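# Seat the cable runway's far end on the bracket

## Task

Get the far end of the cable runway resting securely on the bracket, sitting between its lugs. Then open the grippers and pull the arms away. It only counts if the runway stays there on its own, with no robot holding it up.

## Robot and tools

Setup: four identical i2rt Big YAM arms named arm1, arm2, arm3 and arm4. Each has six revolute joints, a two-finger gripper and a wrist camera (arm1_cam_wrist to arm4_cam_wrist). A fixed room camera, cam_high, also looks at the scene. A hand can reach roughly 1.0 m from its arm's joint1 axis. Joints move at different speeds, so the hand can sweep a wide, curved path between two postures. The arms do not coordinate with each other, and one stalled arm does not stop the rest. A loose object may occasionally get a brief shove from outside.

Frames: there is one shared scene frame, with its origin on the floor and +z pointing up. "hand" is the midpoint between the fingertips. Its z axis runs along the fingers and its y axis is the direction the fingers open and close. The foot poses of the arms are never printed. Camera intrinsics and T_world_to_cam matrices follow OpenCV conventions and are approximate. cam_high can be off by a couple of degrees and several millimetres. Wrist camera poses are computed from reported joint angles, so they carry extra error.

Joints, all absolute targets (radians, gripper in metres), with the range and the tolerance counted as arrived:
- joint1_rad: -2.879..2.879, ±0.045. Rotates the whole arm about its foot. Positive is counter-clockwise seen from above. At 0 the arm extends the way its foot faces.
- joint2_rad: 0..3.141, ±0.14. Shoulder. At 0 the upper arm lies roughly flat, pointing back. Increasing it lifts the arm and then carries it forward.
- joint3_rad: 0..3.019, ±0.09. Elbow. At 0 it is folded shut; larger values open it.
- joint4_rad: -1.692..1.57, ±0.055. Hand pitch. Positive tilts the fingers up.
- joint5_rad: -1.57..1.57, ±0.03. Sideways hand swing. Positive goes toward the arm's right.
- joint6_rad: -2.094..2.094, ±0.035. Hand roll. Positive is clockwise when viewed from behind the hand.
- gripper_m: 0..0.093, ±0.003. Gap between the fingertips. Grip force tops out around 50-62 N per pad, lower on some units.
With joints 1 and 6 at 0 and the hand level and pointing forward, the wrist camera rides on top of the hand and views the fingertips.

Tools:
- execute_actions(actions, cameras). actions is a list holding one action or none. An action is an object keyed by arm name. Each arm takes {"joints": {...}} with any subset of the seven keys above. Every value is an absolute target, never an offset. All arms named in the action start moving together and may finish at different times, and no action runs longer than 15 s. A joint or arm you leave out keeps pushing toward its previous target. An unknown key or an out-of-range number rejects the whole call, and nothing moves. cameras is a list of camera names or "all". Leaving it out or passing null also means all; [] means no images. An empty actions list simply reports the state and images.
- wait(seconds): 0 to 10 s with no new commands, then the same report as an empty action.
- zoom_image(camera, region): enlarges part of that camera's latest full image. region is [x0, y0, x1, y1] in pixels from the top-left corner, no bigger than 504x504. Wrist images are 616x616 and cam_high is 896x504.
- read_manual(section): returns only the URDF licence texts ("licences") and moves nothing.
- finished_scene(scene): ends the current scene, given its number, after the last command has been held. This is final. Only call it once the runway rests correctly with the grippers open and the arms clear. Replying without any tool call also ends things.

Reading results: joint_positions gives actual angles. A "pictures" line lists the cameras in the order their images appear. joint_status says how each commanded motion ended:
- off_target: stopped short and may still be pushing.
- contact_stop or time_out: the joint now holds where it stopped. After time_out it may instead keep a target near its current position and keep pushing.
- not_followed: a self/inter-arm collision check blocked the arm's joint targets, marked by a "joint command not followed" line, usually with a cause. The gripper part of that action still runs, and the arm may retry the blocked targets later.
- limit_stop_at_motor_heat: the arm stopped because of heat. Resend the target once it has cooled.
on_its_own lists joints this call did not command; "held at" there is the target being held, not the joint's position. Joint torques are raw drive outputs with offsets and noise, so treat them as rough hints of load. If one call reports a stop, later execute_actions, wait and finished_scene calls in the same reply are skipped.

Cautions: the arms do not halt on contact and can push very hard. To relieve a joint that is still straining, command it to its reported position. Very small target changes may produce no motion. A joint carrying weight slowly sags. Sustained pushing heats motors. A MOTOR HOT line appears at 85 °C, and at 100 °C an OVER-TEMPERATURE FAULT makes that arm go limp and drop until it cools. Never press two arms hard against each other, since that ends the run. The collision check can react late, and between arms it ignores fingers, gripper housings and wrist cameras. Do not knock anything out of the work area or onto the floor. Avoid drops, slips, slams and heavy shoves of the runway. The simulation keeps running while you compose a reply, and the arms hold their last command during that time.

Each tool is called after "Emit:" as name(argument=value, ...), one argument or row to a line, values as JSON.

## Session

Emit:
execute_actions(
  actions=[],
)

Scene clock: 0.00 s.
Joint torques (N m, as the arm reports them, + toward a larger angle): no reading
arm1.joint_positions: joint1_rad=+0.215 joint2_rad=+0.454 joint3_rad=+1.299 joint4_rad=-1.464 joint5_rad=+0.195 joint6_rad=-0.068 gripper_m=+0.095
arm1.joint_status: not commanded
arm1.hand: x=-0.9776 y=-0.3190 z=+1.3511 quat_wxyz=(-0.382, +0.640, -0.610, -0.268) (m; scene frame)
arm2.joint_positions: joint1_rad=-0.141 joint2_rad=+0.465 joint3_rad=+1.379 joint4_rad=-1.281 joint5_rad=-0.254 joint6_rad=+0.146 gripper_m=+0.094
arm2.joint_status: not commanded
arm2.hand: x=-0.2952 y=+0.3457 z=+1.3980 quat_wxyz=(-0.465, -0.627, -0.528, +0.334) (m; scene frame)
arm3.joint_positions: joint1_rad=+0.278 joint2_rad=+0.579 joint3_rad=+1.444 joint4_rad=-1.276 joint5_rad=+0.095 joint6_rad=-0.255 gripper_m=+0.095
arm3.joint_status: not commanded
arm3.hand: x=+0.5441 y=-0.3368 z=+1.4301 quat_wxyz=(-0.384, +0.744, -0.383, -0.391) (m; scene frame)
arm4.joint_positions: joint1_rad=+0.121 joint2_rad=+0.648 joint3_rad=+1.424 joint4_rad=-1.435 joint5_rad=+0.013 joint6_rad=+0.225 gripper_m=+0.094
arm4.joint_status: not commanded
arm4.hand: x=+1.2628 y=+0.2766 z=+1.3256 quat_wxyz=(-0.369, -0.642, -0.627, +0.241) (m; scene frame)
pictures: arm1_cam_wrist, arm2_cam_wrist, arm3_cam_wrist, arm4_cam_wrist, cam_high
Images, in order (width x height): arm1_cam_wrist 616x616, arm2_cam_wrist 616x616, arm3_cam_wrist 616x616, arm4_cam_wrist 616x616, cam_high 896x504.

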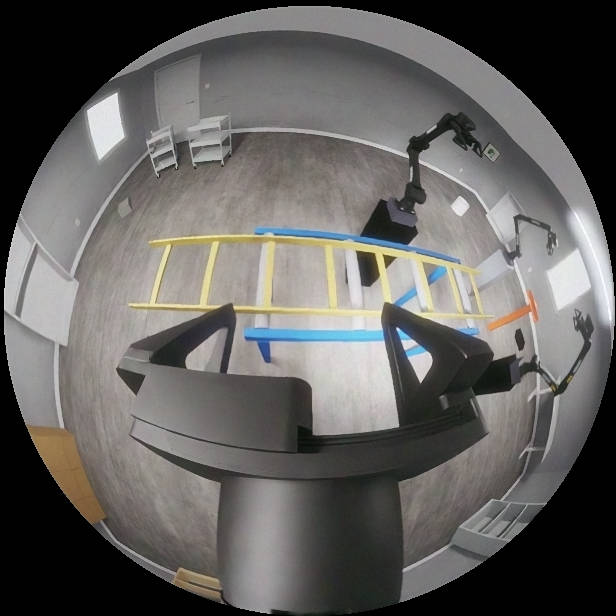

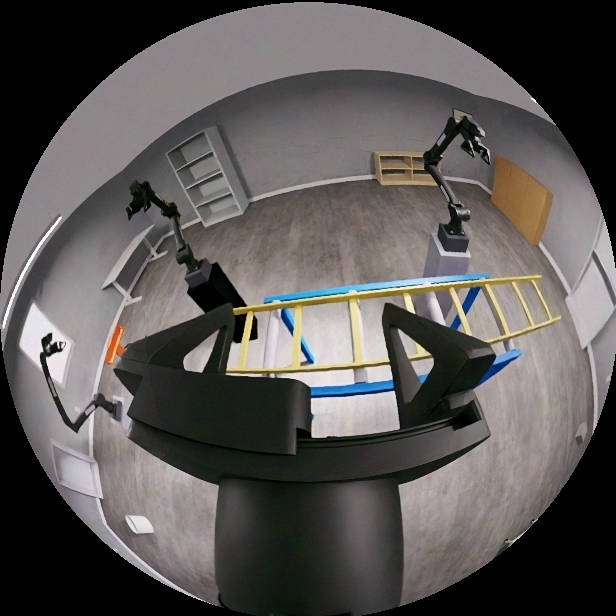

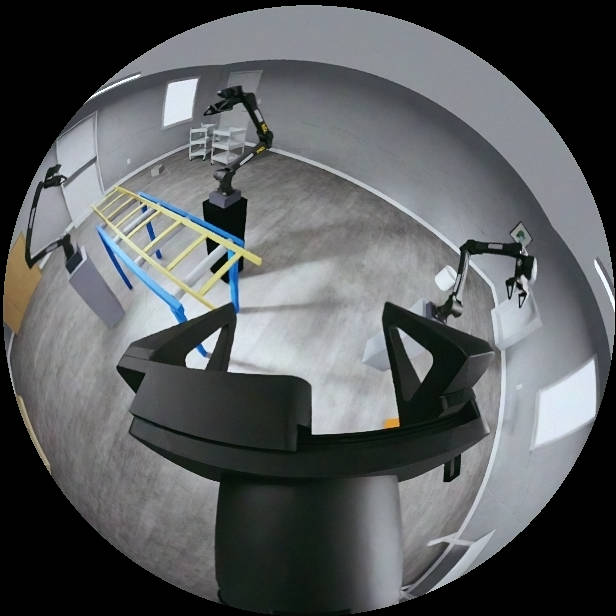

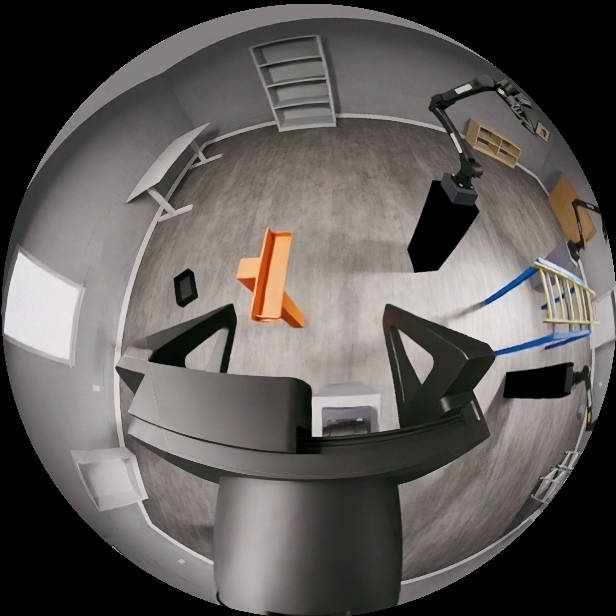

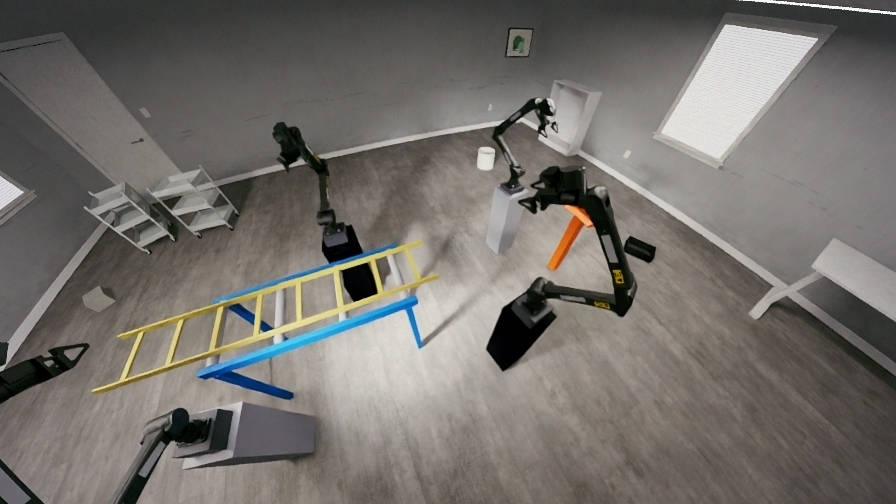

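Emit:
zoom_image(
  camera="cam_high",
  region=[70, 200, 470, 425],
)

Emit:
zoom_image(
  camera="arm4_cam_wrist",
  region=[200, 200, 350, 350],
)

Emit:
zoom_image(
  camera="arm1_cam_wrist",
  region=[110, 200, 560, 380],
)

Region (70, 200, 470, 425) of cam_high's 896x504 image, scaled by 1.260, with more detail than that image has; it fills the top 284 rows of this view, and the rest is white.

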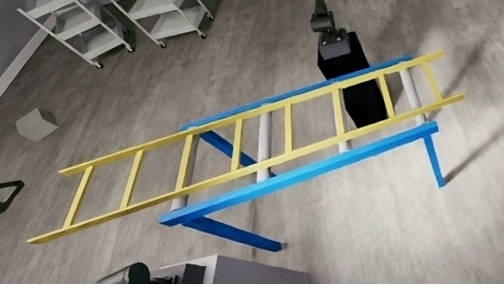

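Region (200, 200, 350, 350) of arm4_cam_wrist's 616x616 image, scaled by 3.360, with more detail than that image has.

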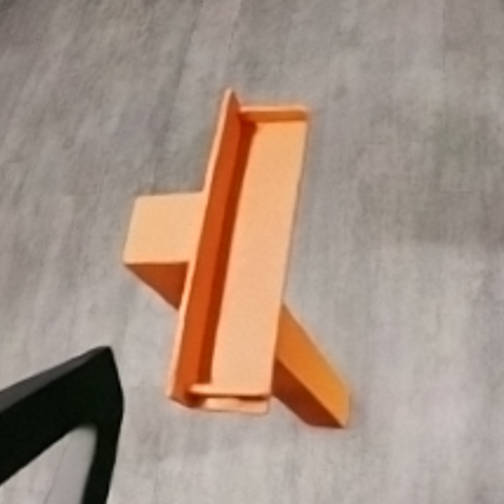

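Region (110, 200, 560, 380) of arm1_cam_wrist's 616x616 image, scaled by 1.120, with more detail than that image has; it fills the top 202 rows of this view, and the rest is white.

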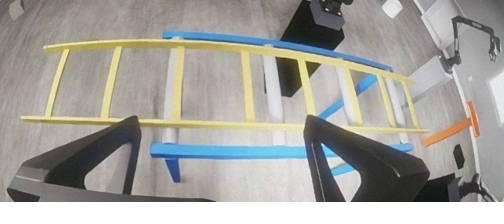

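Emit:
execute_actions(
  actions=[
    {"arm3":{"joints":{"joint1_rad":0.638,"joint2_rad":2.176,"joint3_rad":1.911,"joint4_rad":-1.306,"joint5_rad":0,"joint6_rad":0.783,"gripper_m":0.093}},"arm4":{"joints":{"joint1_rad":-0.3,"joint2_rad":1.5,"joint3_rad":1.3,"joint4_rad":-1.2,"joint5_rad":0,"joint6_rad":0}}},
  ],
  cameras=["arm3_cam_wrist","arm4_cam_wrist","cam_high"],
)

Scene clock: 122.27 s.
Joint torques (N m, as the arm reports them, + toward a larger angle): arm1=[-2.07  4.86 10.85  1.36  0.12 -0.04] | arm2=[-1.61  4.09  8.3   2.18 -0.07 -0.05] | arm3=[  0.54 -23.65  12.45  -0.09  -0.01   0.14] | arm4=[ -1.52 -14.08   9.71   0.9    0.08  -0.19]
arm1.joint_positions: joint1_rad=+0.215 joint2_rad=+0.454 joint3_rad=+1.299 joint4_rad=-1.464 joint5_rad=+0.195 joint6_rad=-0.068 gripper_m=+0.095
arm1.joint_status: not commanded
arm1.hand: x=-0.9776 y=-0.3190 z=+1.3511 quat_wxyz=(-0.382, +0.640, -0.610, -0.268) (m; scene frame)
arm2.joint_positions: joint1_rad=-0.141 joint2_rad=+0.465 joint3_rad=+1.379 joint4_rad=-1.281 joint5_rad=-0.254 joint6_rad=+0.146 gripper_m=+0.094
arm2.joint_status: not commanded
arm2.hand: x=-0.2952 y=+0.3457 z=+1.3980 quat_wxyz=(-0.465, -0.627, -0.528, +0.334) (m; scene frame)
arm3.joint_positions: joint1_rad=+0.627 joint2_rad=+2.160 joint3_rad=+1.888 joint4_rad=-1.295 joint5_rad=+0.003 joint6_rad=+0.771 gripper_m=+0.093
arm3.joint_status: all done
arm3.hand: x=+0.1612 y=-0.0689 z=+0.8995 quat_wxyz=(-0.003, +0.708, -0.706, +0.001) (m; scene frame)
arm4.joint_positions: joint1_rad=-0.295 joint2_rad=+1.503 joint3_rad=+1.287 joint4_rad=-1.206 joint5_rad=-0.001 joint6_rad=+0.013 gripper_m=+0.094
arm4.joint_status: all done
arm4.hand: x=+1.1217 y=+0.0366 z=+0.9826 quat_wxyz=(-0.049, -0.778, -0.624, +0.056) (m; scene frame)
pictures: arm3_cam_wrist, arm4_cam_wrist, cam_high
camera_calibration (this result's frames):
arm3_cam_wrist: T_world_to_cam=[[0.999965, 0.00618772, 0.00565467, -0.163909], [0.00180536, -0.817747, 0.575575, -0.570866], [0.00818559, -0.575545, -0.817729, 0.814674], [0, 0, 0, 1]] pos_world=[0.158265, 0.00307252, 0.995686]
arm4_cam_wrist: T_world_to_cam=[[-0.977024, 0.212354, -0.0181746, 1.10688], [0.181378, 0.873218, 0.452319, -0.672497], [0.111922, 0.43863, -0.891671, 0.856348], [0, 0, 0, 1]] pos_world=[1.10758, -0.0234324, 1.08788]
Images, in order (width x height): arm3_cam_wrist 616x616, arm4_cam_wrist 616x616, cam_high 896x504.

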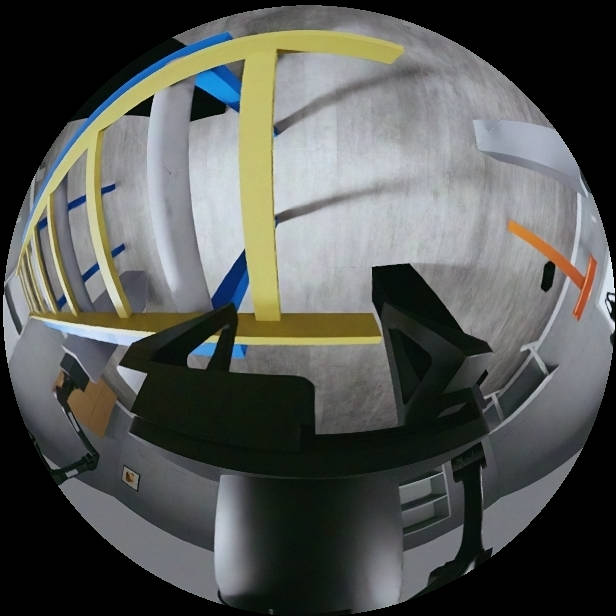

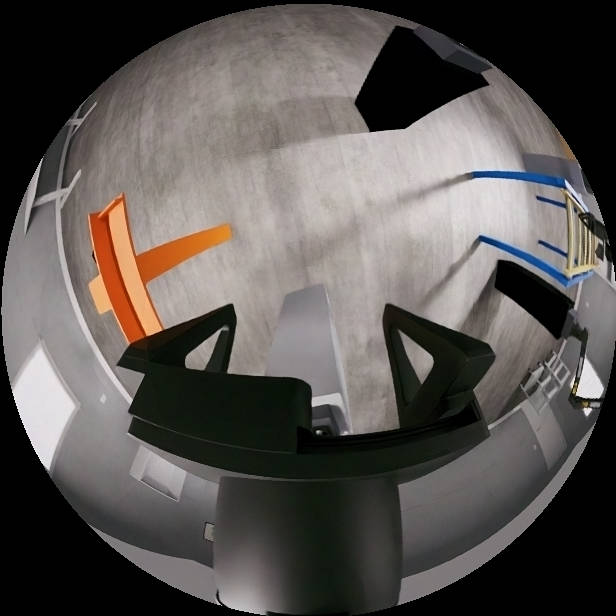

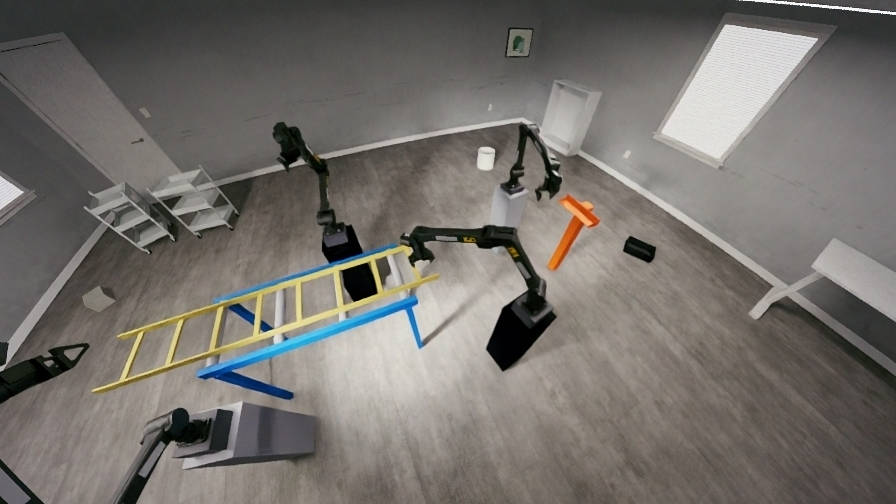

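Emit:
zoom_image(
  camera="arm4_cam_wrist",
  region=[60, 180, 240, 360],
)

Emit:
zoom_image(
  camera="cam_high",
  region=[530, 170, 630, 270],
)

Emit:
execute_actions(
  actions=[
    {"arm3":{"joints":{"joint1_rad":0.67,"joint2_rad":2.27,"joint3_rad":1.995,"joint4_rad":-1.28,"joint6_rad":0.81}}},
  ],
  cameras=["arm3_cam_wrist"],
)

Region (60, 180, 240, 360) of arm4_cam_wrist's 616x616 image, scaled by 2.800, with more detail than that image has.

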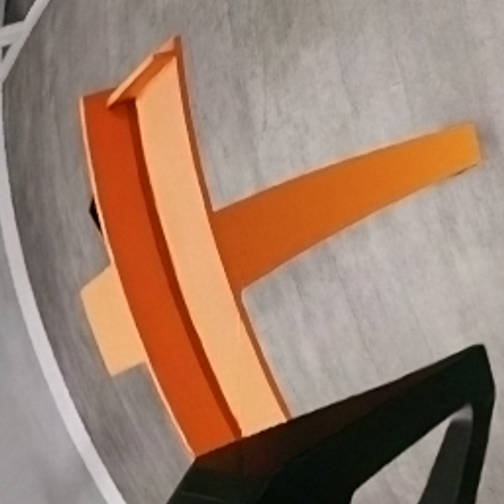

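Region (530, 170, 630, 270) of cam_high's 896x504 image, scaled by 5.040, with more detail than that image has.

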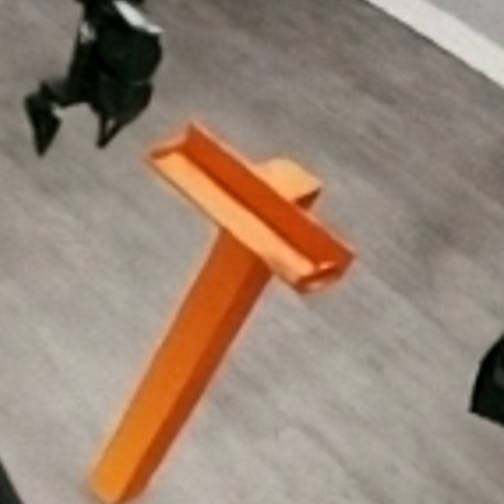

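Scene clock: 160.60 s.
Joint torques (N m, as the arm reports them, + toward a larger angle): arm1=[-2.13  4.73 10.82  1.44  0.13 -0.05] | arm2=[-1.58  4.14  8.31  2.19 -0.07 -0.04] | arm3=[  0.34 -22.57  13.57   0.63   0.     0.17] | arm4=[ -1.47 -14.24   9.66   0.93   0.07  -0.2 ]
arm1.joint_positions: joint1_rad=+0.215 joint2_rad=+0.454 joint3_rad=+1.299 joint4_rad=-1.464 joint5_rad=+0.195 joint6_rad=-0.068 gripper_m=+0.095
arm1.joint_status: not commanded
arm1.hand: x=-0.9776 y=-0.3190 z=+1.3511 quat_wxyz=(-0.382, +0.640, -0.610, -0.268) (m; scene frame)
arm2.joint_positions: joint1_rad=-0.141 joint2_rad=+0.465 joint3_rad=+1.379 joint4_rad=-1.281 joint5_rad=-0.254 joint6_rad=+0.146 gripper_m=+0.094
arm2.joint_status: not commanded
arm2.hand: x=-0.2952 y=+0.3457 z=+1.3980 quat_wxyz=(-0.465, -0.627, -0.528, +0.334) (m; scene frame)
arm3.joint_positions: joint1_rad=+0.665 joint2_rad=+2.230 joint3_rad=+1.959 joint4_rad=-1.289 joint5_rad=+0.003 joint6_rad=+0.798 gripper_m=+0.093
arm3.joint_status: all done
arm3.hand: x=+0.1288 y=-0.0723 z=+0.8810 quat_wxyz=(-0.003, +0.712, -0.702, -0.003) (m; scene frame)
arm4.joint_positions: joint1_rad=-0.295 joint2_rad=+1.503 joint3_rad=+1.287 joint4_rad=-1.206 joint5_rad=-0.001 joint6_rad=+0.012 gripper_m=+0.094
arm4.joint_status: not commanded
arm4.hand: x=+1.1217 y=+0.0366 z=+0.9826 quat_wxyz=(-0.049, -0.778, -0.624, +0.056) (m; scene frame)
pictures: arm3_cam_wrist
camera_calibration (this result's frames):
arm3_cam_wrist: T_world_to_cam=[[0.999858, 0.0168722, -0.000187797, -0.125413], [0.0139581, -0.820811, 0.571029, -0.560698], [0.00948038, -0.57095, -0.82093, 0.800876], [0, 0, 0, 1]] pos_world=[0.125629, -0.000851181, 0.977615]
Images, in order (width x height): arm3_cam_wrist 616x616.

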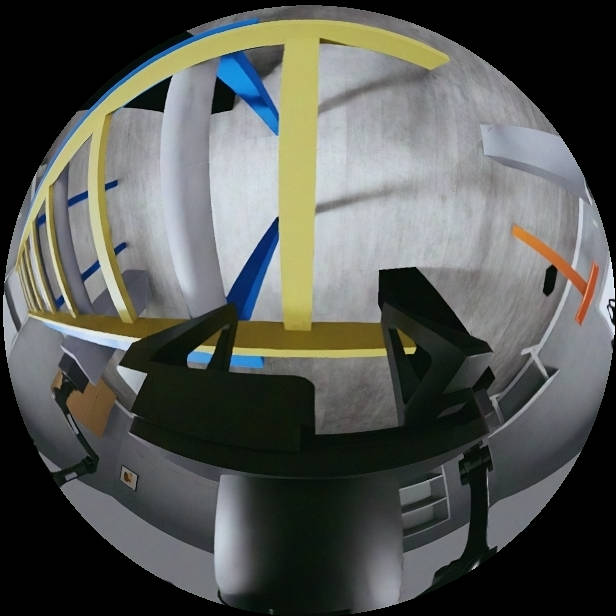

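Emit:
execute_actions(
  actions=[
    {"arm3":{"joints":{"joint2_rad":2.375,"joint3_rad":2.01,"joint4_rad":-1.2}}},
  ],
  cameras=["arm3_cam_wrist"],
)

Scene clock: 168.87 s.
Joint torques (N m, as the arm reports them, + toward a larger angle): arm1=[-2.11  4.78 10.82  1.39  0.12 -0.04] | arm2=[-1.6   4.03  8.31  2.17 -0.07 -0.04] | arm3=[  0.12 -25.    12.23   0.71  -0.01   0.15] | arm4=[ -1.48 -14.05   9.72   0.91   0.07  -0.21]
arm1.joint_positions: joint1_rad=+0.215 joint2_rad=+0.454 joint3_rad=+1.299 joint4_rad=-1.464 joint5_rad=+0.195 joint6_rad=-0.068 gripper_m=+0.095
arm1.joint_status: not commanded
arm1.hand: x=-0.9776 y=-0.3190 z=+1.3511 quat_wxyz=(-0.382, +0.640, -0.610, -0.268) (m; scene frame)
arm2.joint_positions: joint1_rad=-0.141 joint2_rad=+0.465 joint3_rad=+1.379 joint4_rad=-1.281 joint5_rad=-0.254 joint6_rad=+0.146 gripper_m=+0.094
arm2.joint_status: not commanded
arm2.hand: x=-0.2952 y=+0.3457 z=+1.3980 quat_wxyz=(-0.465, -0.627, -0.528, +0.334) (m; scene frame)
arm3.joint_positions: joint1_rad=+0.665 joint2_rad=+2.353 joint3_rad=+1.984 joint4_rad=-1.213 joint5_rad=+0.003 joint6_rad=+0.798 gripper_m=+0.093
arm3.joint_status: all done
arm3.hand: x=+0.1202 y=-0.0639 z=+0.8079 quat_wxyz=(-0.003, +0.712, -0.702, +0.008) (m; scene frame)
arm4.joint_positions: joint1_rad=-0.295 joint2_rad=+1.503 joint3_rad=+1.287 joint4_rad=-1.206 joint5_rad=-0.001 joint6_rad=+0.012 gripper_m=+0.094
arm4.joint_status: not commanded
arm4.hand: x=+1.1217 y=+0.0366 z=+0.9826 quat_wxyz=(-0.049, -0.778, -0.624, +0.056) (m; scene frame)
pictures: arm3_cam_wrist
camera_calibration (this result's frames):
arm3_cam_wrist: T_world_to_cam=[[0.999741, 0.0165569, 0.0155977, -0.129743], [0.00434261, -0.81202, 0.583614, -0.520439], [0.0223284, -0.583395, -0.811882, 0.736141], [0, 0, 0, 1]] pos_world=[0.115532, 0.00900263, 0.903418]
Images, in order (width x height): arm3_cam_wrist 616x616.

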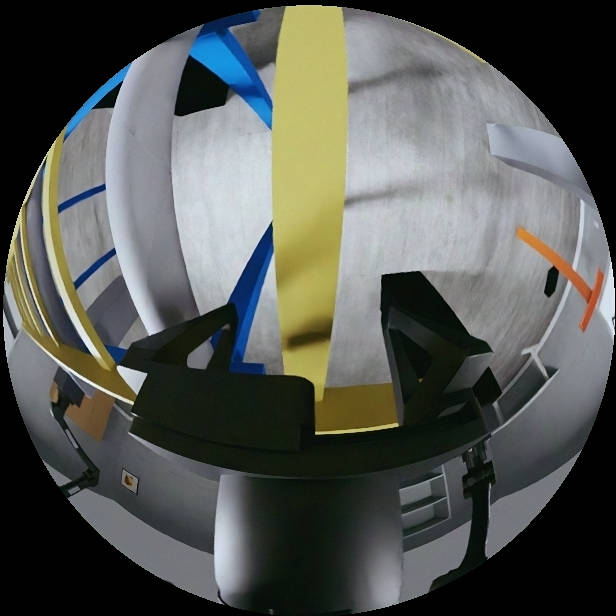

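Emit:
execute_actions(
  actions=[
    {"arm3":{"joints":{"joint1_rad":0.42,"joint2_rad":2.235,"joint3_rad":1.74,"joint4_rad":-1.055,"joint6_rad":0.56,"gripper_m":0.06}}},
  ],
  cameras=["arm3_cam_wrist","cam_high"],
)

Scene clock: 199.47 s.
Joint torques (N m, as the arm reports them, + toward a larger angle): arm1=[-2.17  4.96 10.81  1.4   0.12 -0.05] | arm2=[-1.55  4.04  8.31  2.19 -0.07 -0.04] | arm3=[  0.38 -25.42  10.01   0.76  -0.05   0.05] | arm4=[ -1.62 -14.15   9.69   0.91   0.08  -0.19]
arm1.joint_positions: joint1_rad=+0.215 joint2_rad=+0.454 joint3_rad=+1.299 joint4_rad=-1.464 joint5_rad=+0.195 joint6_rad=-0.068 gripper_m=+0.095
arm1.joint_status: not commanded
arm1.hand: x=-0.9776 y=-0.3190 z=+1.3511 quat_wxyz=(-0.382, +0.640, -0.610, -0.268) (m; scene frame)
arm2.joint_positions: joint1_rad=-0.141 joint2_rad=+0.465 joint3_rad=+1.379 joint4_rad=-1.281 joint5_rad=-0.254 joint6_rad=+0.146 gripper_m=+0.094
arm2.joint_status: not commanded
arm2.hand: x=-0.2952 y=+0.3457 z=+1.3980 quat_wxyz=(-0.465, -0.627, -0.528, +0.334) (m; scene frame)
arm3.joint_positions: joint1_rad=+0.409 joint2_rad=+2.238 joint3_rad=+1.731 joint4_rad=-1.068 joint5_rad=+0.003 joint6_rad=+0.561 gripper_m=+0.060
arm3.joint_status: all done
arm3.hand: x=+0.2823 y=+0.0062 z=+0.7959 quat_wxyz=(-0.002, +0.705, -0.709, +0.004) (m; scene frame)
arm4.joint_positions: joint1_rad=-0.295 joint2_rad=+1.503 joint3_rad=+1.287 joint4_rad=-1.206 joint5_rad=-0.001 joint6_rad=+0.012 gripper_m=+0.094
arm4.joint_status: not commanded
arm4.hand: x=+1.1217 y=+0.0366 z=+0.9826 quat_wxyz=(-0.049, -0.778, -0.624, +0.056) (m; scene frame)
pictures: arm3_cam_wrist, cam_high
camera_calibration (this result's frames):
arm3_cam_wrist: T_world_to_cam=[[0.99994, -0.00217647, 0.0107027, -0.288854], [-0.00798493, -0.814269, 0.580432, -0.4512], [0.00745163, -0.580483, -0.814238, 0.769643], [0, 0, 0, 1]] pos_world=[0.279499, 0.0787375, 0.891655]
Images, in order (width x height): arm3_cam_wrist 616x616, cam_high 896x504.

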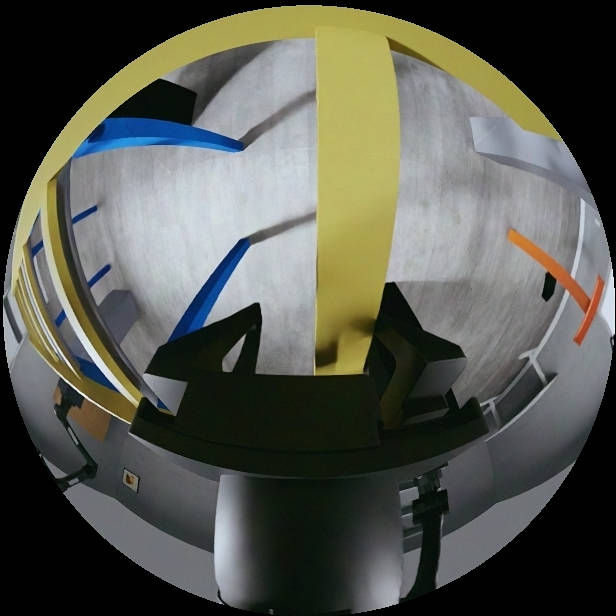

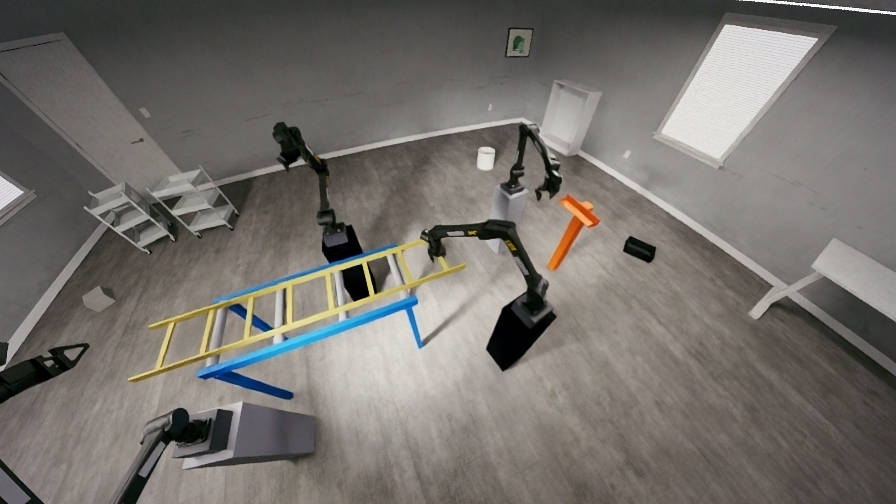

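Emit:
execute_actions(
  actions=[
    {"arm3":{"joints":{"joint1_rad":0.16,"joint2_rad":2.117,"joint3_rad":1.515,"joint4_rad":-0.95,"joint6_rad":0.30,"gripper_m":0.036}}},
  ],
  cameras=["arm3_cam_wrist","cam_high"],
)

Scene clock: 207.67 s.
Joint torques (N m, as the arm reports them, + toward a larger angle): arm1=[-2.12  4.85 10.82  1.37  0.12 -0.05] | arm2=[-1.55  4.04  8.31  2.19 -0.07 -0.04] | arm3=[ -0.21 -23.4    9.4    0.44   0.22   0.05] | arm4=[ -1.41 -13.99   9.7    0.88   0.05  -0.21]
arm1.joint_positions: joint1_rad=+0.215 joint2_rad=+0.454 joint3_rad=+1.299 joint4_rad=-1.464 joint5_rad=+0.195 joint6_rad=-0.068 gripper_m=+0.095
arm1.joint_status: not commanded
arm1.hand: x=-0.9776 y=-0.3190 z=+1.3511 quat_wxyz=(-0.382, +0.640, -0.610, -0.268) (m; scene frame)
arm2.joint_positions: joint1_rad=-0.141 joint2_rad=+0.465 joint3_rad=+1.379 joint4_rad=-1.281 joint5_rad=-0.254 joint6_rad=+0.146 gripper_m=+0.094
arm2.joint_status: not commanded
arm2.hand: x=-0.2952 y=+0.3457 z=+1.3980 quat_wxyz=(-0.465, -0.627, -0.528, +0.334) (m; scene frame)
arm3.joint_positions: joint1_rad=+0.159 joint2_rad=+2.124 joint3_rad=+1.506 joint4_rad=-0.954 joint5_rad=-0.004 joint6_rad=+0.300 gripper_m=+0.036
arm3.joint_status: all done
arm3.hand: x=+0.4426 y=+0.0222 z=+0.7917 quat_wxyz=(+0.001, +0.709, -0.705, +0.002) (m; scene frame)
arm4.joint_positions: joint1_rad=-0.295 joint2_rad=+1.503 joint3_rad=+1.287 joint4_rad=-1.206 joint5_rad=-0.001 joint6_rad=+0.012 gripper_m=+0.094
arm4.joint_status: not commanded
arm4.hand: x=+1.1217 y=+0.0366 z=+0.9826 quat_wxyz=(-0.049, -0.778, -0.624, +0.056) (m; scene frame)
pictures: arm3_cam_wrist, cam_high
camera_calibration (this result's frames):
arm3_cam_wrist: T_world_to_cam=[[0.999954, 0.00924214, 0.00248403, -0.442803], [0.00608399, -0.814268, 0.580457, -0.440668], [0.00738733, -0.580415, -0.814287, 0.774464], [0, 0, 0, 1]] pos_world=[0.439743, 0.0947807, 0.887525]
Images, in order (width x height): arm3_cam_wrist 616x616, cam_high 896x504.

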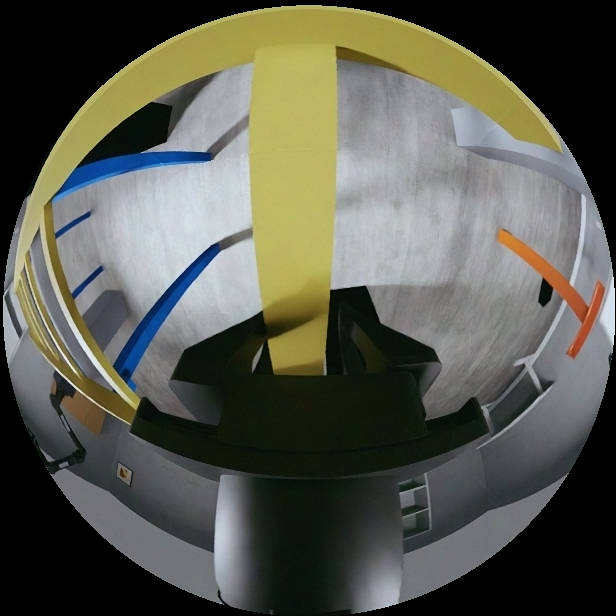

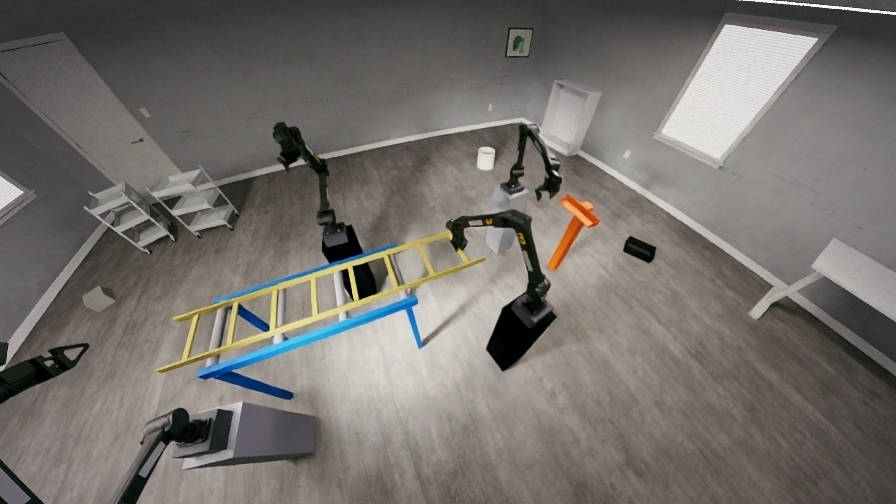

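Emit:
execute_actions(
  actions=[
    {"arm3":{"joints":{"joint2_rad":2.01,"joint3_rad":1.57,"joint4_rad":-1.12,"gripper_m":0.093}}},
  ],
  cameras=[],
)

Emit:
execute_actions(
  actions=[
    {"arm3":{"joints":{"joint1_rad":0.545,"joint2_rad":2.19,"joint3_rad":1.85,"joint4_rad":-1.225,"joint6_rad":0.69}}},
  ],
  cameras=["arm3_cam_wrist"],
)

Scene clock: 240.93 s.
Joint torques (N m, as the arm reports them, + toward a larger angle): arm1=[-2.16  5.   10.85  1.41  0.12 -0.05] | arm2=[-1.53  4.01  8.31  2.18 -0.07 -0.04] | arm3=[ -0.22 -20.7   11.64  -0.09   0.23   0.05] | arm4=[ -1.41 -14.01   9.68   0.86   0.08  -0.2 ]
arm1.joint_positions: joint1_rad=+0.215 joint2_rad=+0.454 joint3_rad=+1.299 joint4_rad=-1.464 joint5_rad=+0.195 joint6_rad=-0.068 gripper_m=+0.095
arm1.joint_status: not commanded
arm1.hand: x=-0.9776 y=-0.3190 z=+1.3511 quat_wxyz=(-0.382, +0.640, -0.610, -0.268) (m; scene frame)
arm2.joint_positions: joint1_rad=-0.141 joint2_rad=+0.465 joint3_rad=+1.379 joint4_rad=-1.281 joint5_rad=-0.254 joint6_rad=+0.146 gripper_m=+0.094
arm2.joint_status: not commanded
arm2.hand: x=-0.2952 y=+0.3457 z=+1.3980 quat_wxyz=(-0.465, -0.627, -0.528, +0.334) (m; scene frame)
arm3.joint_positions: joint1_rad=+0.159 joint2_rad=+1.999 joint3_rad=+1.546 joint4_rad=-1.107 joint5_rad=-0.004 joint6_rad=+0.300 gripper_m=+0.093
arm3.joint_status: all done
arm3.hand: x=+0.4430 y=+0.0198 z=+0.8758 quat_wxyz=(-0.002, +0.709, -0.705, -0.004) (m; scene frame)
arm4.joint_positions: joint1_rad=-0.295 joint2_rad=+1.503 joint3_rad=+1.287 joint4_rad=-1.206 joint5_rad=-0.001 joint6_rad=+0.012 gripper_m=+0.094
arm4.joint_status: not commanded
arm4.hand: x=+1.1217 y=+0.0366 z=+0.9826 quat_wxyz=(-0.049, -0.778, -0.624, +0.056) (m; scene frame)
pictures: none
No camera images: the call's "cameras" was empty. Leave "cameras" out to get every camera's image.

Scene clock: 242.50 s.
Joint torques (N m, as the arm reports them, + toward a larger angle): arm1=[-2.08  4.85 10.85  1.4   0.11 -0.06] | arm2=[-1.62  4.12  8.3   2.18 -0.07 -0.04] | arm3=[  0.09 -23.08  13.26  -0.19   0.18   0.15] | arm4=[ -1.33 -14.14   9.67   0.9    0.07  -0.19]
arm1.joint_positions: joint1_rad=+0.215 joint2_rad=+0.454 joint3_rad=+1.299 joint4_rad=-1.464 joint5_rad=+0.195 joint6_rad=-0.068 gripper_m=+0.095
arm1.joint_status: not commanded
arm1.hand: x=-0.9776 y=-0.3190 z=+1.3511 quat_wxyz=(-0.382, +0.640, -0.610, -0.268) (m; scene frame)
arm2.joint_positions: joint1_rad=-0.141 joint2_rad=+0.465 joint3_rad=+1.379 joint4_rad=-1.281 joint5_rad=-0.254 joint6_rad=+0.146 gripper_m=+0.094
arm2.joint_status: not commanded
arm2.hand: x=-0.2952 y=+0.3457 z=+1.3980 quat_wxyz=(-0.465, -0.627, -0.528, +0.334) (m; scene frame)
arm3.joint_positions: joint1_rad=+0.540 joint2_rad=+2.165 joint3_rad=+1.813 joint4_rad=-1.212 joint5_rad=-0.002 joint6_rad=+0.678 gripper_m=+0.093
arm3.joint_status: all done
arm3.hand: x=+0.2077 y=-0.0366 z=+0.8696 quat_wxyz=(-0.001, +0.710, -0.704, -0.002) (m; scene frame)
arm4.joint_positions: joint1_rad=-0.295 joint2_rad=+1.503 joint3_rad=+1.287 joint4_rad=-1.206 joint5_rad=-0.001 joint6_rad=+0.012 gripper_m=+0.094
arm4.joint_status: not commanded
arm4.hand: x=+1.1217 y=+0.0366 z=+0.9826 quat_wxyz=(-0.049, -0.778, -0.624, +0.056) (m; scene frame)
pictures: arm3_cam_wrist
camera_calibration (this result's frames):
arm3_cam_wrist: T_world_to_cam=[[0.999924, 0.0123086, -0.000394859, -0.204912], [0.0102972, -0.818069, 0.575028, -0.52867], [0.00675479, -0.574988, -0.818134, 0.809139], [0, 0, 0, 1]] pos_world=[0.204874, 0.0352786, 0.965903]
Images, in order (width x height): arm3_cam_wrist 616x616.

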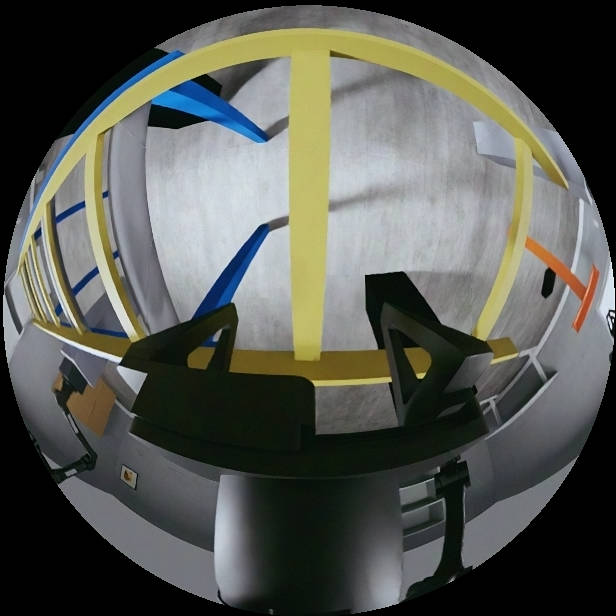

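Emit:
execute_actions(
  actions=[
    {"arm3":{"joints":{"joint2_rad":2.26,"joint3_rad":1.768,"joint4_rad":-1.085,"gripper_m":0.05}}},
  ],
  cameras=["arm3_cam_wrist"],
)

Scene clock: 249.07 s.
Joint torques (N m, as the arm reports them, + toward a larger angle): arm1=[-2.09  4.84 10.82  1.38  0.11 -0.05] | arm2=[-1.57  4.01  8.3   2.19 -0.07 -0.04] | arm3=[  0.06 -23.41   9.56   0.74   0.19   0.15] | arm4=[ -1.57 -14.18   9.7    0.87   0.08  -0.2 ]
arm1.joint_positions: joint1_rad=+0.215 joint2_rad=+0.454 joint3_rad=+1.299 joint4_rad=-1.464 joint5_rad=+0.195 joint6_rad=-0.068 gripper_m=+0.095
arm1.joint_status: not commanded
arm1.hand: x=-0.9776 y=-0.3190 z=+1.3511 quat_wxyz=(-0.382, +0.640, -0.610, -0.268) (m; scene frame)
arm2.joint_positions: joint1_rad=-0.141 joint2_rad=+0.465 joint3_rad=+1.379 joint4_rad=-1.281 joint5_rad=-0.254 joint6_rad=+0.146 gripper_m=+0.094
arm2.joint_status: not commanded
arm2.hand: x=-0.2952 y=+0.3457 z=+1.3980 quat_wxyz=(-0.465, -0.627, -0.528, +0.334) (m; scene frame)
arm3.joint_positions: joint1_rad=+0.540 joint2_rad=+2.231 joint3_rad=+1.766 joint4_rad=-1.099 joint5_rad=-0.002 joint6_rad=+0.678 gripper_m=+0.050
arm3.joint_status: all done
arm3.hand: x=+0.2079 y=-0.0366 z=+0.8112 quat_wxyz=(-0.001, +0.710, -0.704, -0.001) (m; scene frame)
arm4.joint_positions: joint1_rad=-0.295 joint2_rad=+1.503 joint3_rad=+1.287 joint4_rad=-1.206 joint5_rad=-0.001 joint6_rad=+0.012 gripper_m=+0.094
arm4.joint_status: not commanded
arm4.hand: x=+1.1217 y=+0.0366 z=+0.9826 quat_wxyz=(-0.049, -0.778, -0.624, +0.056) (m; scene frame)
pictures: arm3_cam_wrist
camera_calibration (this result's frames):
arm3_cam_wrist: T_world_to_cam=[[0.999929, 0.0119239, 0.00031845, -0.205729], [0.0095659, -0.817563, 0.575759, -0.495518], [0.00712567, -0.575715, -0.817619, 0.760871], [0, 0, 0, 1]] pos_world=[0.205033, 0.0353803, 0.907467]
Images, in order (width x height): arm3_cam_wrist 616x616.

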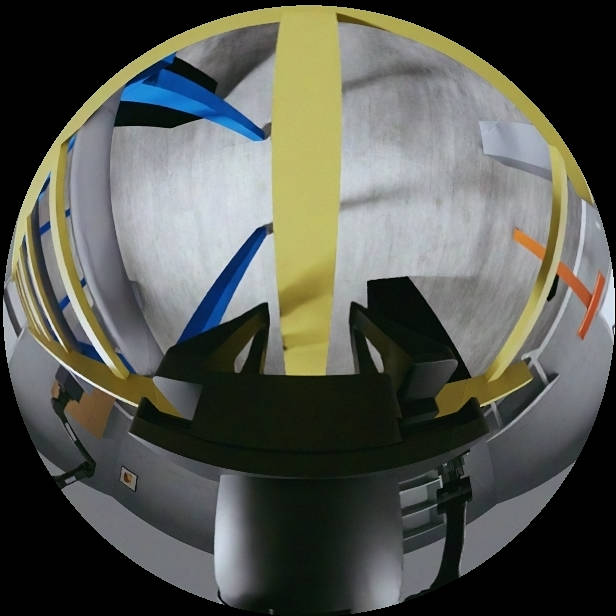

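Emit:
execute_actions(
  actions=[
    {"arm3":{"joints":{"joint1_rad":0.23,"joint2_rad":2.112,"joint3_rad":1.52,"joint4_rad":-0.955,"joint6_rad":0.37,"gripper_m":0.036}}},
  ],
  cameras=["arm3_cam_wrist"],
)

Scene clock: 258.93 s.
Joint torques (N m, as the arm reports them, + toward a larger angle): arm1=[-2.31  4.89 10.87  1.4   0.12 -0.05] | arm2=[-1.52  4.07  8.3   2.17 -0.07 -0.04] | arm3=[ -1.17 -22.55  10.03   0.24   0.25   0.05] | arm4=[ -1.53 -13.95   9.69   0.93   0.07  -0.19]
arm1.joint_positions: joint1_rad=+0.215 joint2_rad=+0.454 joint3_rad=+1.299 joint4_rad=-1.464 joint5_rad=+0.195 joint6_rad=-0.068 gripper_m=+0.095
arm1.joint_status: not commanded
arm1.hand: x=-0.9776 y=-0.3190 z=+1.3511 quat_wxyz=(-0.382, +0.640, -0.610, -0.268) (m; scene frame)
arm2.joint_positions: joint1_rad=-0.141 joint2_rad=+0.465 joint3_rad=+1.379 joint4_rad=-1.281 joint5_rad=-0.254 joint6_rad=+0.146 gripper_m=+0.094
arm2.joint_status: not commanded
arm2.hand: x=-0.2952 y=+0.3457 z=+1.3980 quat_wxyz=(-0.465, -0.627, -0.528, +0.334) (m; scene frame)
arm3.joint_positions: joint1_rad=+0.241 joint2_rad=+2.113 joint3_rad=+1.505 joint4_rad=-0.953 joint5_rad=-0.004 joint6_rad=+0.370 gripper_m=+0.036
arm3.joint_status: all done
arm3.hand: x=+0.3967 y=+0.0073 z=+0.7972 quat_wxyz=(-0.001, +0.713, -0.701, -0.003) (m; scene frame)
arm4.joint_positions: joint1_rad=-0.295 joint2_rad=+1.503 joint3_rad=+1.287 joint4_rad=-1.206 joint5_rad=-0.001 joint6_rad=+0.012 gripper_m=+0.094
arm4.joint_status: not commanded
arm4.hand: x=+1.1217 y=+0.0366 z=+0.9826 quat_wxyz=(-0.049, -0.778, -0.624, +0.056) (m; scene frame)
pictures: arm3_cam_wrist
camera_calibration (this result's frames):
arm3_cam_wrist: T_world_to_cam=[[0.999784, 0.02072, -0.00144877, -0.393627], [0.017812, -0.819403, 0.572941, -0.454379], [0.0106842, -0.572843, -0.819595, 0.773497], [0, 0, 0, 1]] pos_world=[0.393371, 0.0789291, 0.893716]
Images, in order (width x height): arm3_cam_wrist 616x616.

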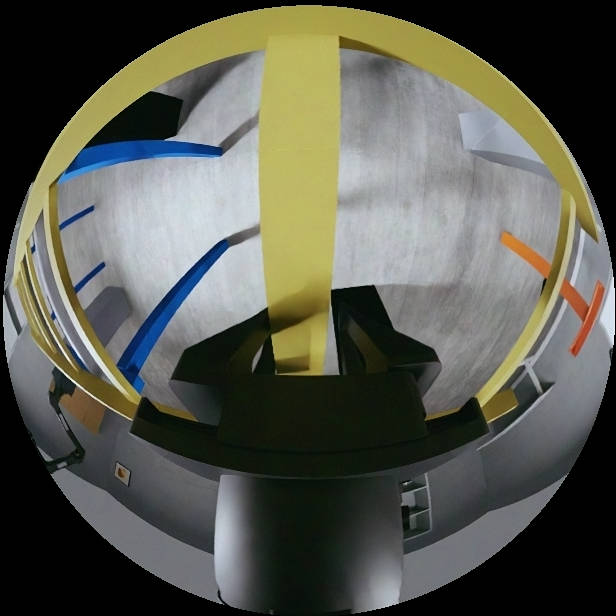

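Emit:
execute_actions(
  actions=[
    {"arm3":{"joints":{"joint1_rad":0.025,"joint2_rad":2.03,"joint3_rad":1.383,"joint4_rad":-0.9,"joint6_rad":0.17,"gripper_m":0.0}}},
  ],
  cameras=["arm3_cam_wrist","cam_high"],
)

Scene clock: 270.17 s.
Joint torques (N m, as the arm reports them, + toward a larger angle): arm1=[-2.07  4.87 10.87  1.42  0.14 -0.05] | arm2=[-1.51  4.09  8.31  2.18 -0.07 -0.04] | arm3=[ -0.19 -22.12   9.76   0.13   0.06   0.02] | arm4=[ -1.44 -14.16   9.7    0.91   0.08  -0.2 ]
arm1.joint_positions: joint1_rad=+0.215 joint2_rad=+0.454 joint3_rad=+1.299 joint4_rad=-1.464 joint5_rad=+0.195 joint6_rad=-0.068 gripper_m=+0.095
arm1.joint_status: not commanded
arm1.hand: x=-0.9776 y=-0.3190 z=+1.3511 quat_wxyz=(-0.382, +0.640, -0.610, -0.268) (m; scene frame)
arm2.joint_positions: joint1_rad=-0.141 joint2_rad=+0.465 joint3_rad=+1.379 joint4_rad=-1.281 joint5_rad=-0.254 joint6_rad=+0.146 gripper_m=+0.094
arm2.joint_status: not commanded
arm2.hand: x=-0.2952 y=+0.3457 z=+1.3980 quat_wxyz=(-0.465, -0.627, -0.528, +0.334) (m; scene frame)
arm3.joint_positions: joint1_rad=+0.024 joint2_rad=+2.040 joint3_rad=+1.366 joint4_rad=-0.894 joint5_rad=+0.000 joint6_rad=+0.173 gripper_m=+0.024
arm3.joint_status: gripper_m off_target (ended at +0.024, target +0.000); the others done
arm3.hand: x=+0.5273 y=+0.0047 z=+0.7953 quat_wxyz=(-0.002, +0.706, -0.708, +0.001) (m; scene frame)
arm4.joint_positions: joint1_rad=-0.295 joint2_rad=+1.503 joint3_rad=+1.287 joint4_rad=-1.206 joint5_rad=-0.001 joint6_rad=+0.012 gripper_m=+0.094
arm4.joint_status: not commanded
arm4.hand: x=+1.1217 y=+0.0366 z=+0.9826 quat_wxyz=(-0.049, -0.778, -0.624, +0.056) (m; scene frame)
pictures: arm3_cam_wrist, cam_high
camera_calibration (this result's frames):
arm3_cam_wrist: T_world_to_cam=[[0.999985, 0.000471804, 0.00554559, -0.529713], [-0.00281504, -0.816676, 0.57709, -0.45017], [0.00480122, -0.577097, -0.816662, 0.769862], [0, 0, 0, 1]] pos_world=[0.524742, 0.0768923, 0.891442]
Images, in order (width x height): arm3_cam_wrist 616x616, cam_high 896x504.

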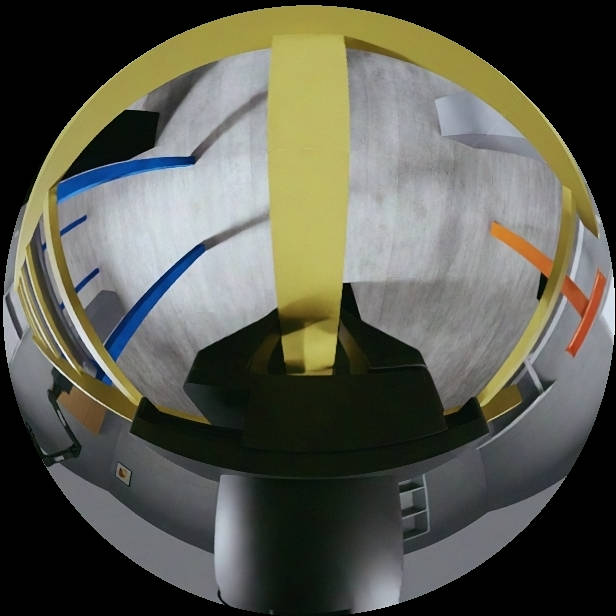

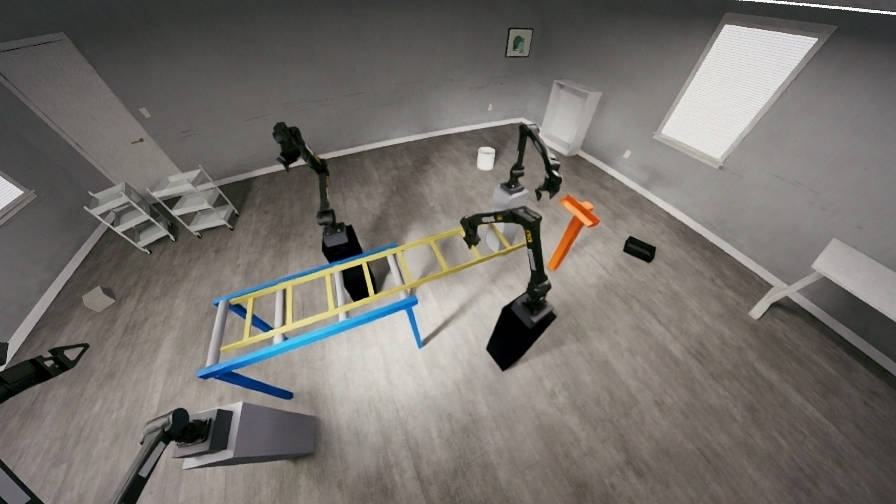

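Emit:
execute_actions(
  actions=[
    {"arm3":{"joints":{"joint1_rad":-0.33,"joint2_rad":2.02,"joint3_rad":1.39,"joint6_rad":-0.18}},"arm4":{"joints":{"joint1_rad":-0.395,"joint2_rad":1.80,"joint3_rad":1.46,"joint4_rad":-1.215,"joint6_rad":-0.29,"gripper_m":0.093}}},
  ],
  cameras=["arm3_cam_wrist","arm4_cam_wrist","cam_high"],
)

Scene clock: 286.80 s.
Joint torques (N m, as the arm reports them, + toward a larger angle): arm1=[-2.22  4.95 10.79  1.36  0.12 -0.05] | arm2=[-1.49  4.09  8.32  2.19 -0.07 -0.05] | arm3=[ -0.68 -24.9   11.84  -0.17   0.06  -0.05] | arm4=[ -0.86 -19.19   9.48   0.29   0.04  -0.19]
arm1.joint_positions: joint1_rad=+0.215 joint2_rad=+0.454 joint3_rad=+1.299 joint4_rad=-1.464 joint5_rad=+0.195 joint6_rad=-0.068 gripper_m=+0.095
arm1.joint_status: not commanded
arm1.hand: x=-0.9776 y=-0.3190 z=+1.3511 quat_wxyz=(-0.382, +0.640, -0.610, -0.268) (m; scene frame)
arm2.joint_positions: joint1_rad=-0.141 joint2_rad=+0.465 joint3_rad=+1.379 joint4_rad=-1.281 joint5_rad=-0.254 joint6_rad=+0.146 gripper_m=+0.094
arm2.joint_status: not commanded
arm2.hand: x=-0.2952 y=+0.3457 z=+1.3980 quat_wxyz=(-0.465, -0.627, -0.528, +0.334) (m; scene frame)
arm3.joint_positions: joint1_rad=-0.324 joint2_rad=+2.057 joint3_rad=+1.347 joint4_rad=-0.887 joint5_rad=-0.001 joint6_rad=-0.167 gripper_m=+0.024
arm3.joint_status: all done
arm3.hand: x=+0.7166 y=-0.0067 z=+0.7817 quat_wxyz=(+0.010, +0.703, -0.711, +0.009) (m; scene frame)
arm4.joint_positions: joint1_rad=-0.398 joint2_rad=+1.805 joint3_rad=+1.441 joint4_rad=-1.212 joint5_rad=-0.001 joint6_rad=-0.278 gripper_m=+0.093
arm4.joint_status: all done
arm4.hand: x=+1.0576 y=-0.0064 z=+0.8962 quat_wxyz=(-0.001, -0.718, -0.696, -0.003) (m; scene frame)
pictures: arm3_cam_wrist, arm4_cam_wrist, cam_high
camera_calibration (this result's frames):
arm3_cam_wrist: T_world_to_cam=[[0.999968, -0.00796785, 0.000750323, -0.715281], [-0.00682545, -0.800113, 0.599811, -0.465824], [-0.00417886, -0.599797, -0.800142, 0.744555], [0, 0, 0, 1]] pos_world=[0.71519, 0.0681711, 0.875692]
arm4_cam_wrist: T_world_to_cam=[[-0.999442, 0.0280484, -0.0181148, 1.07426], [0.0122683, 0.813065, 0.582044, -0.522028], [0.0310539, 0.581497, -0.812956, 0.821208], [0, 0, 0, 1]] pos_world=[1.05456, -0.0832183, 0.990909]
Images, in order (width x height): arm3_cam_wrist 616x616, arm4_cam_wrist 616x616, cam_high 896x504.

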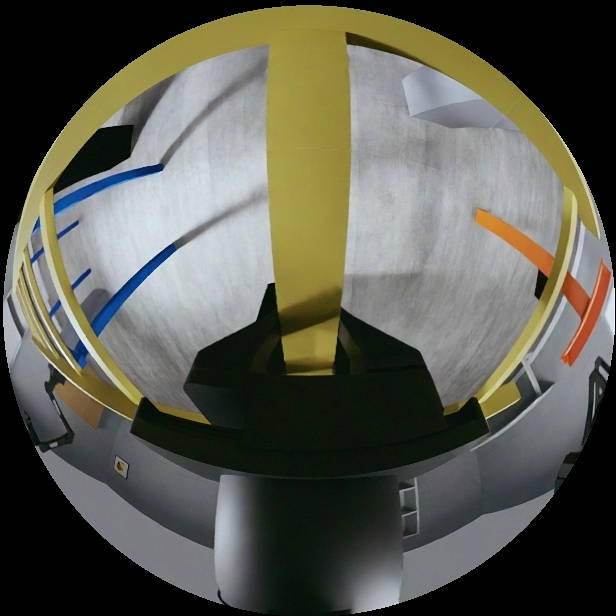

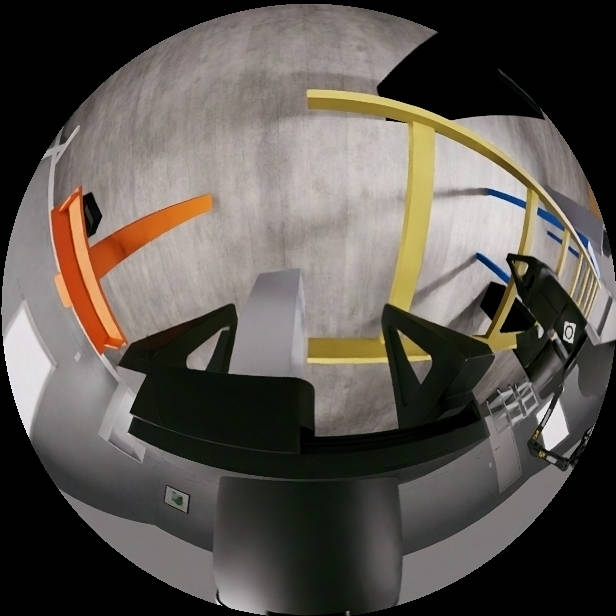

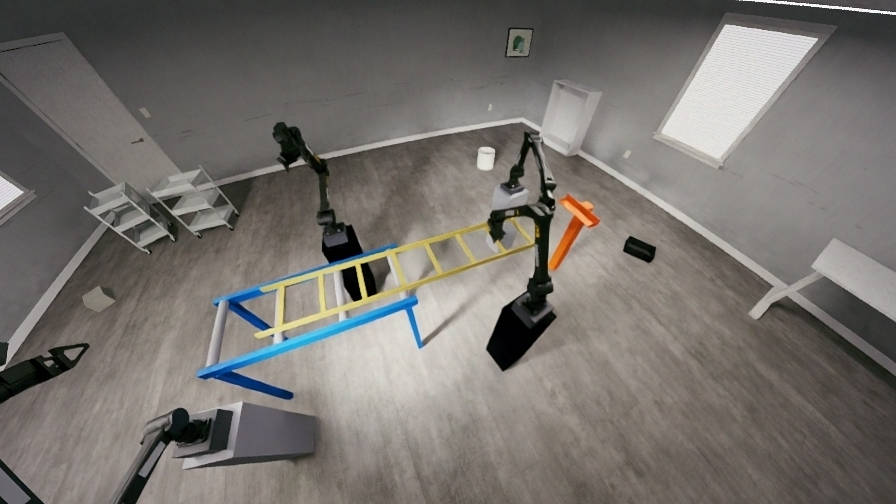

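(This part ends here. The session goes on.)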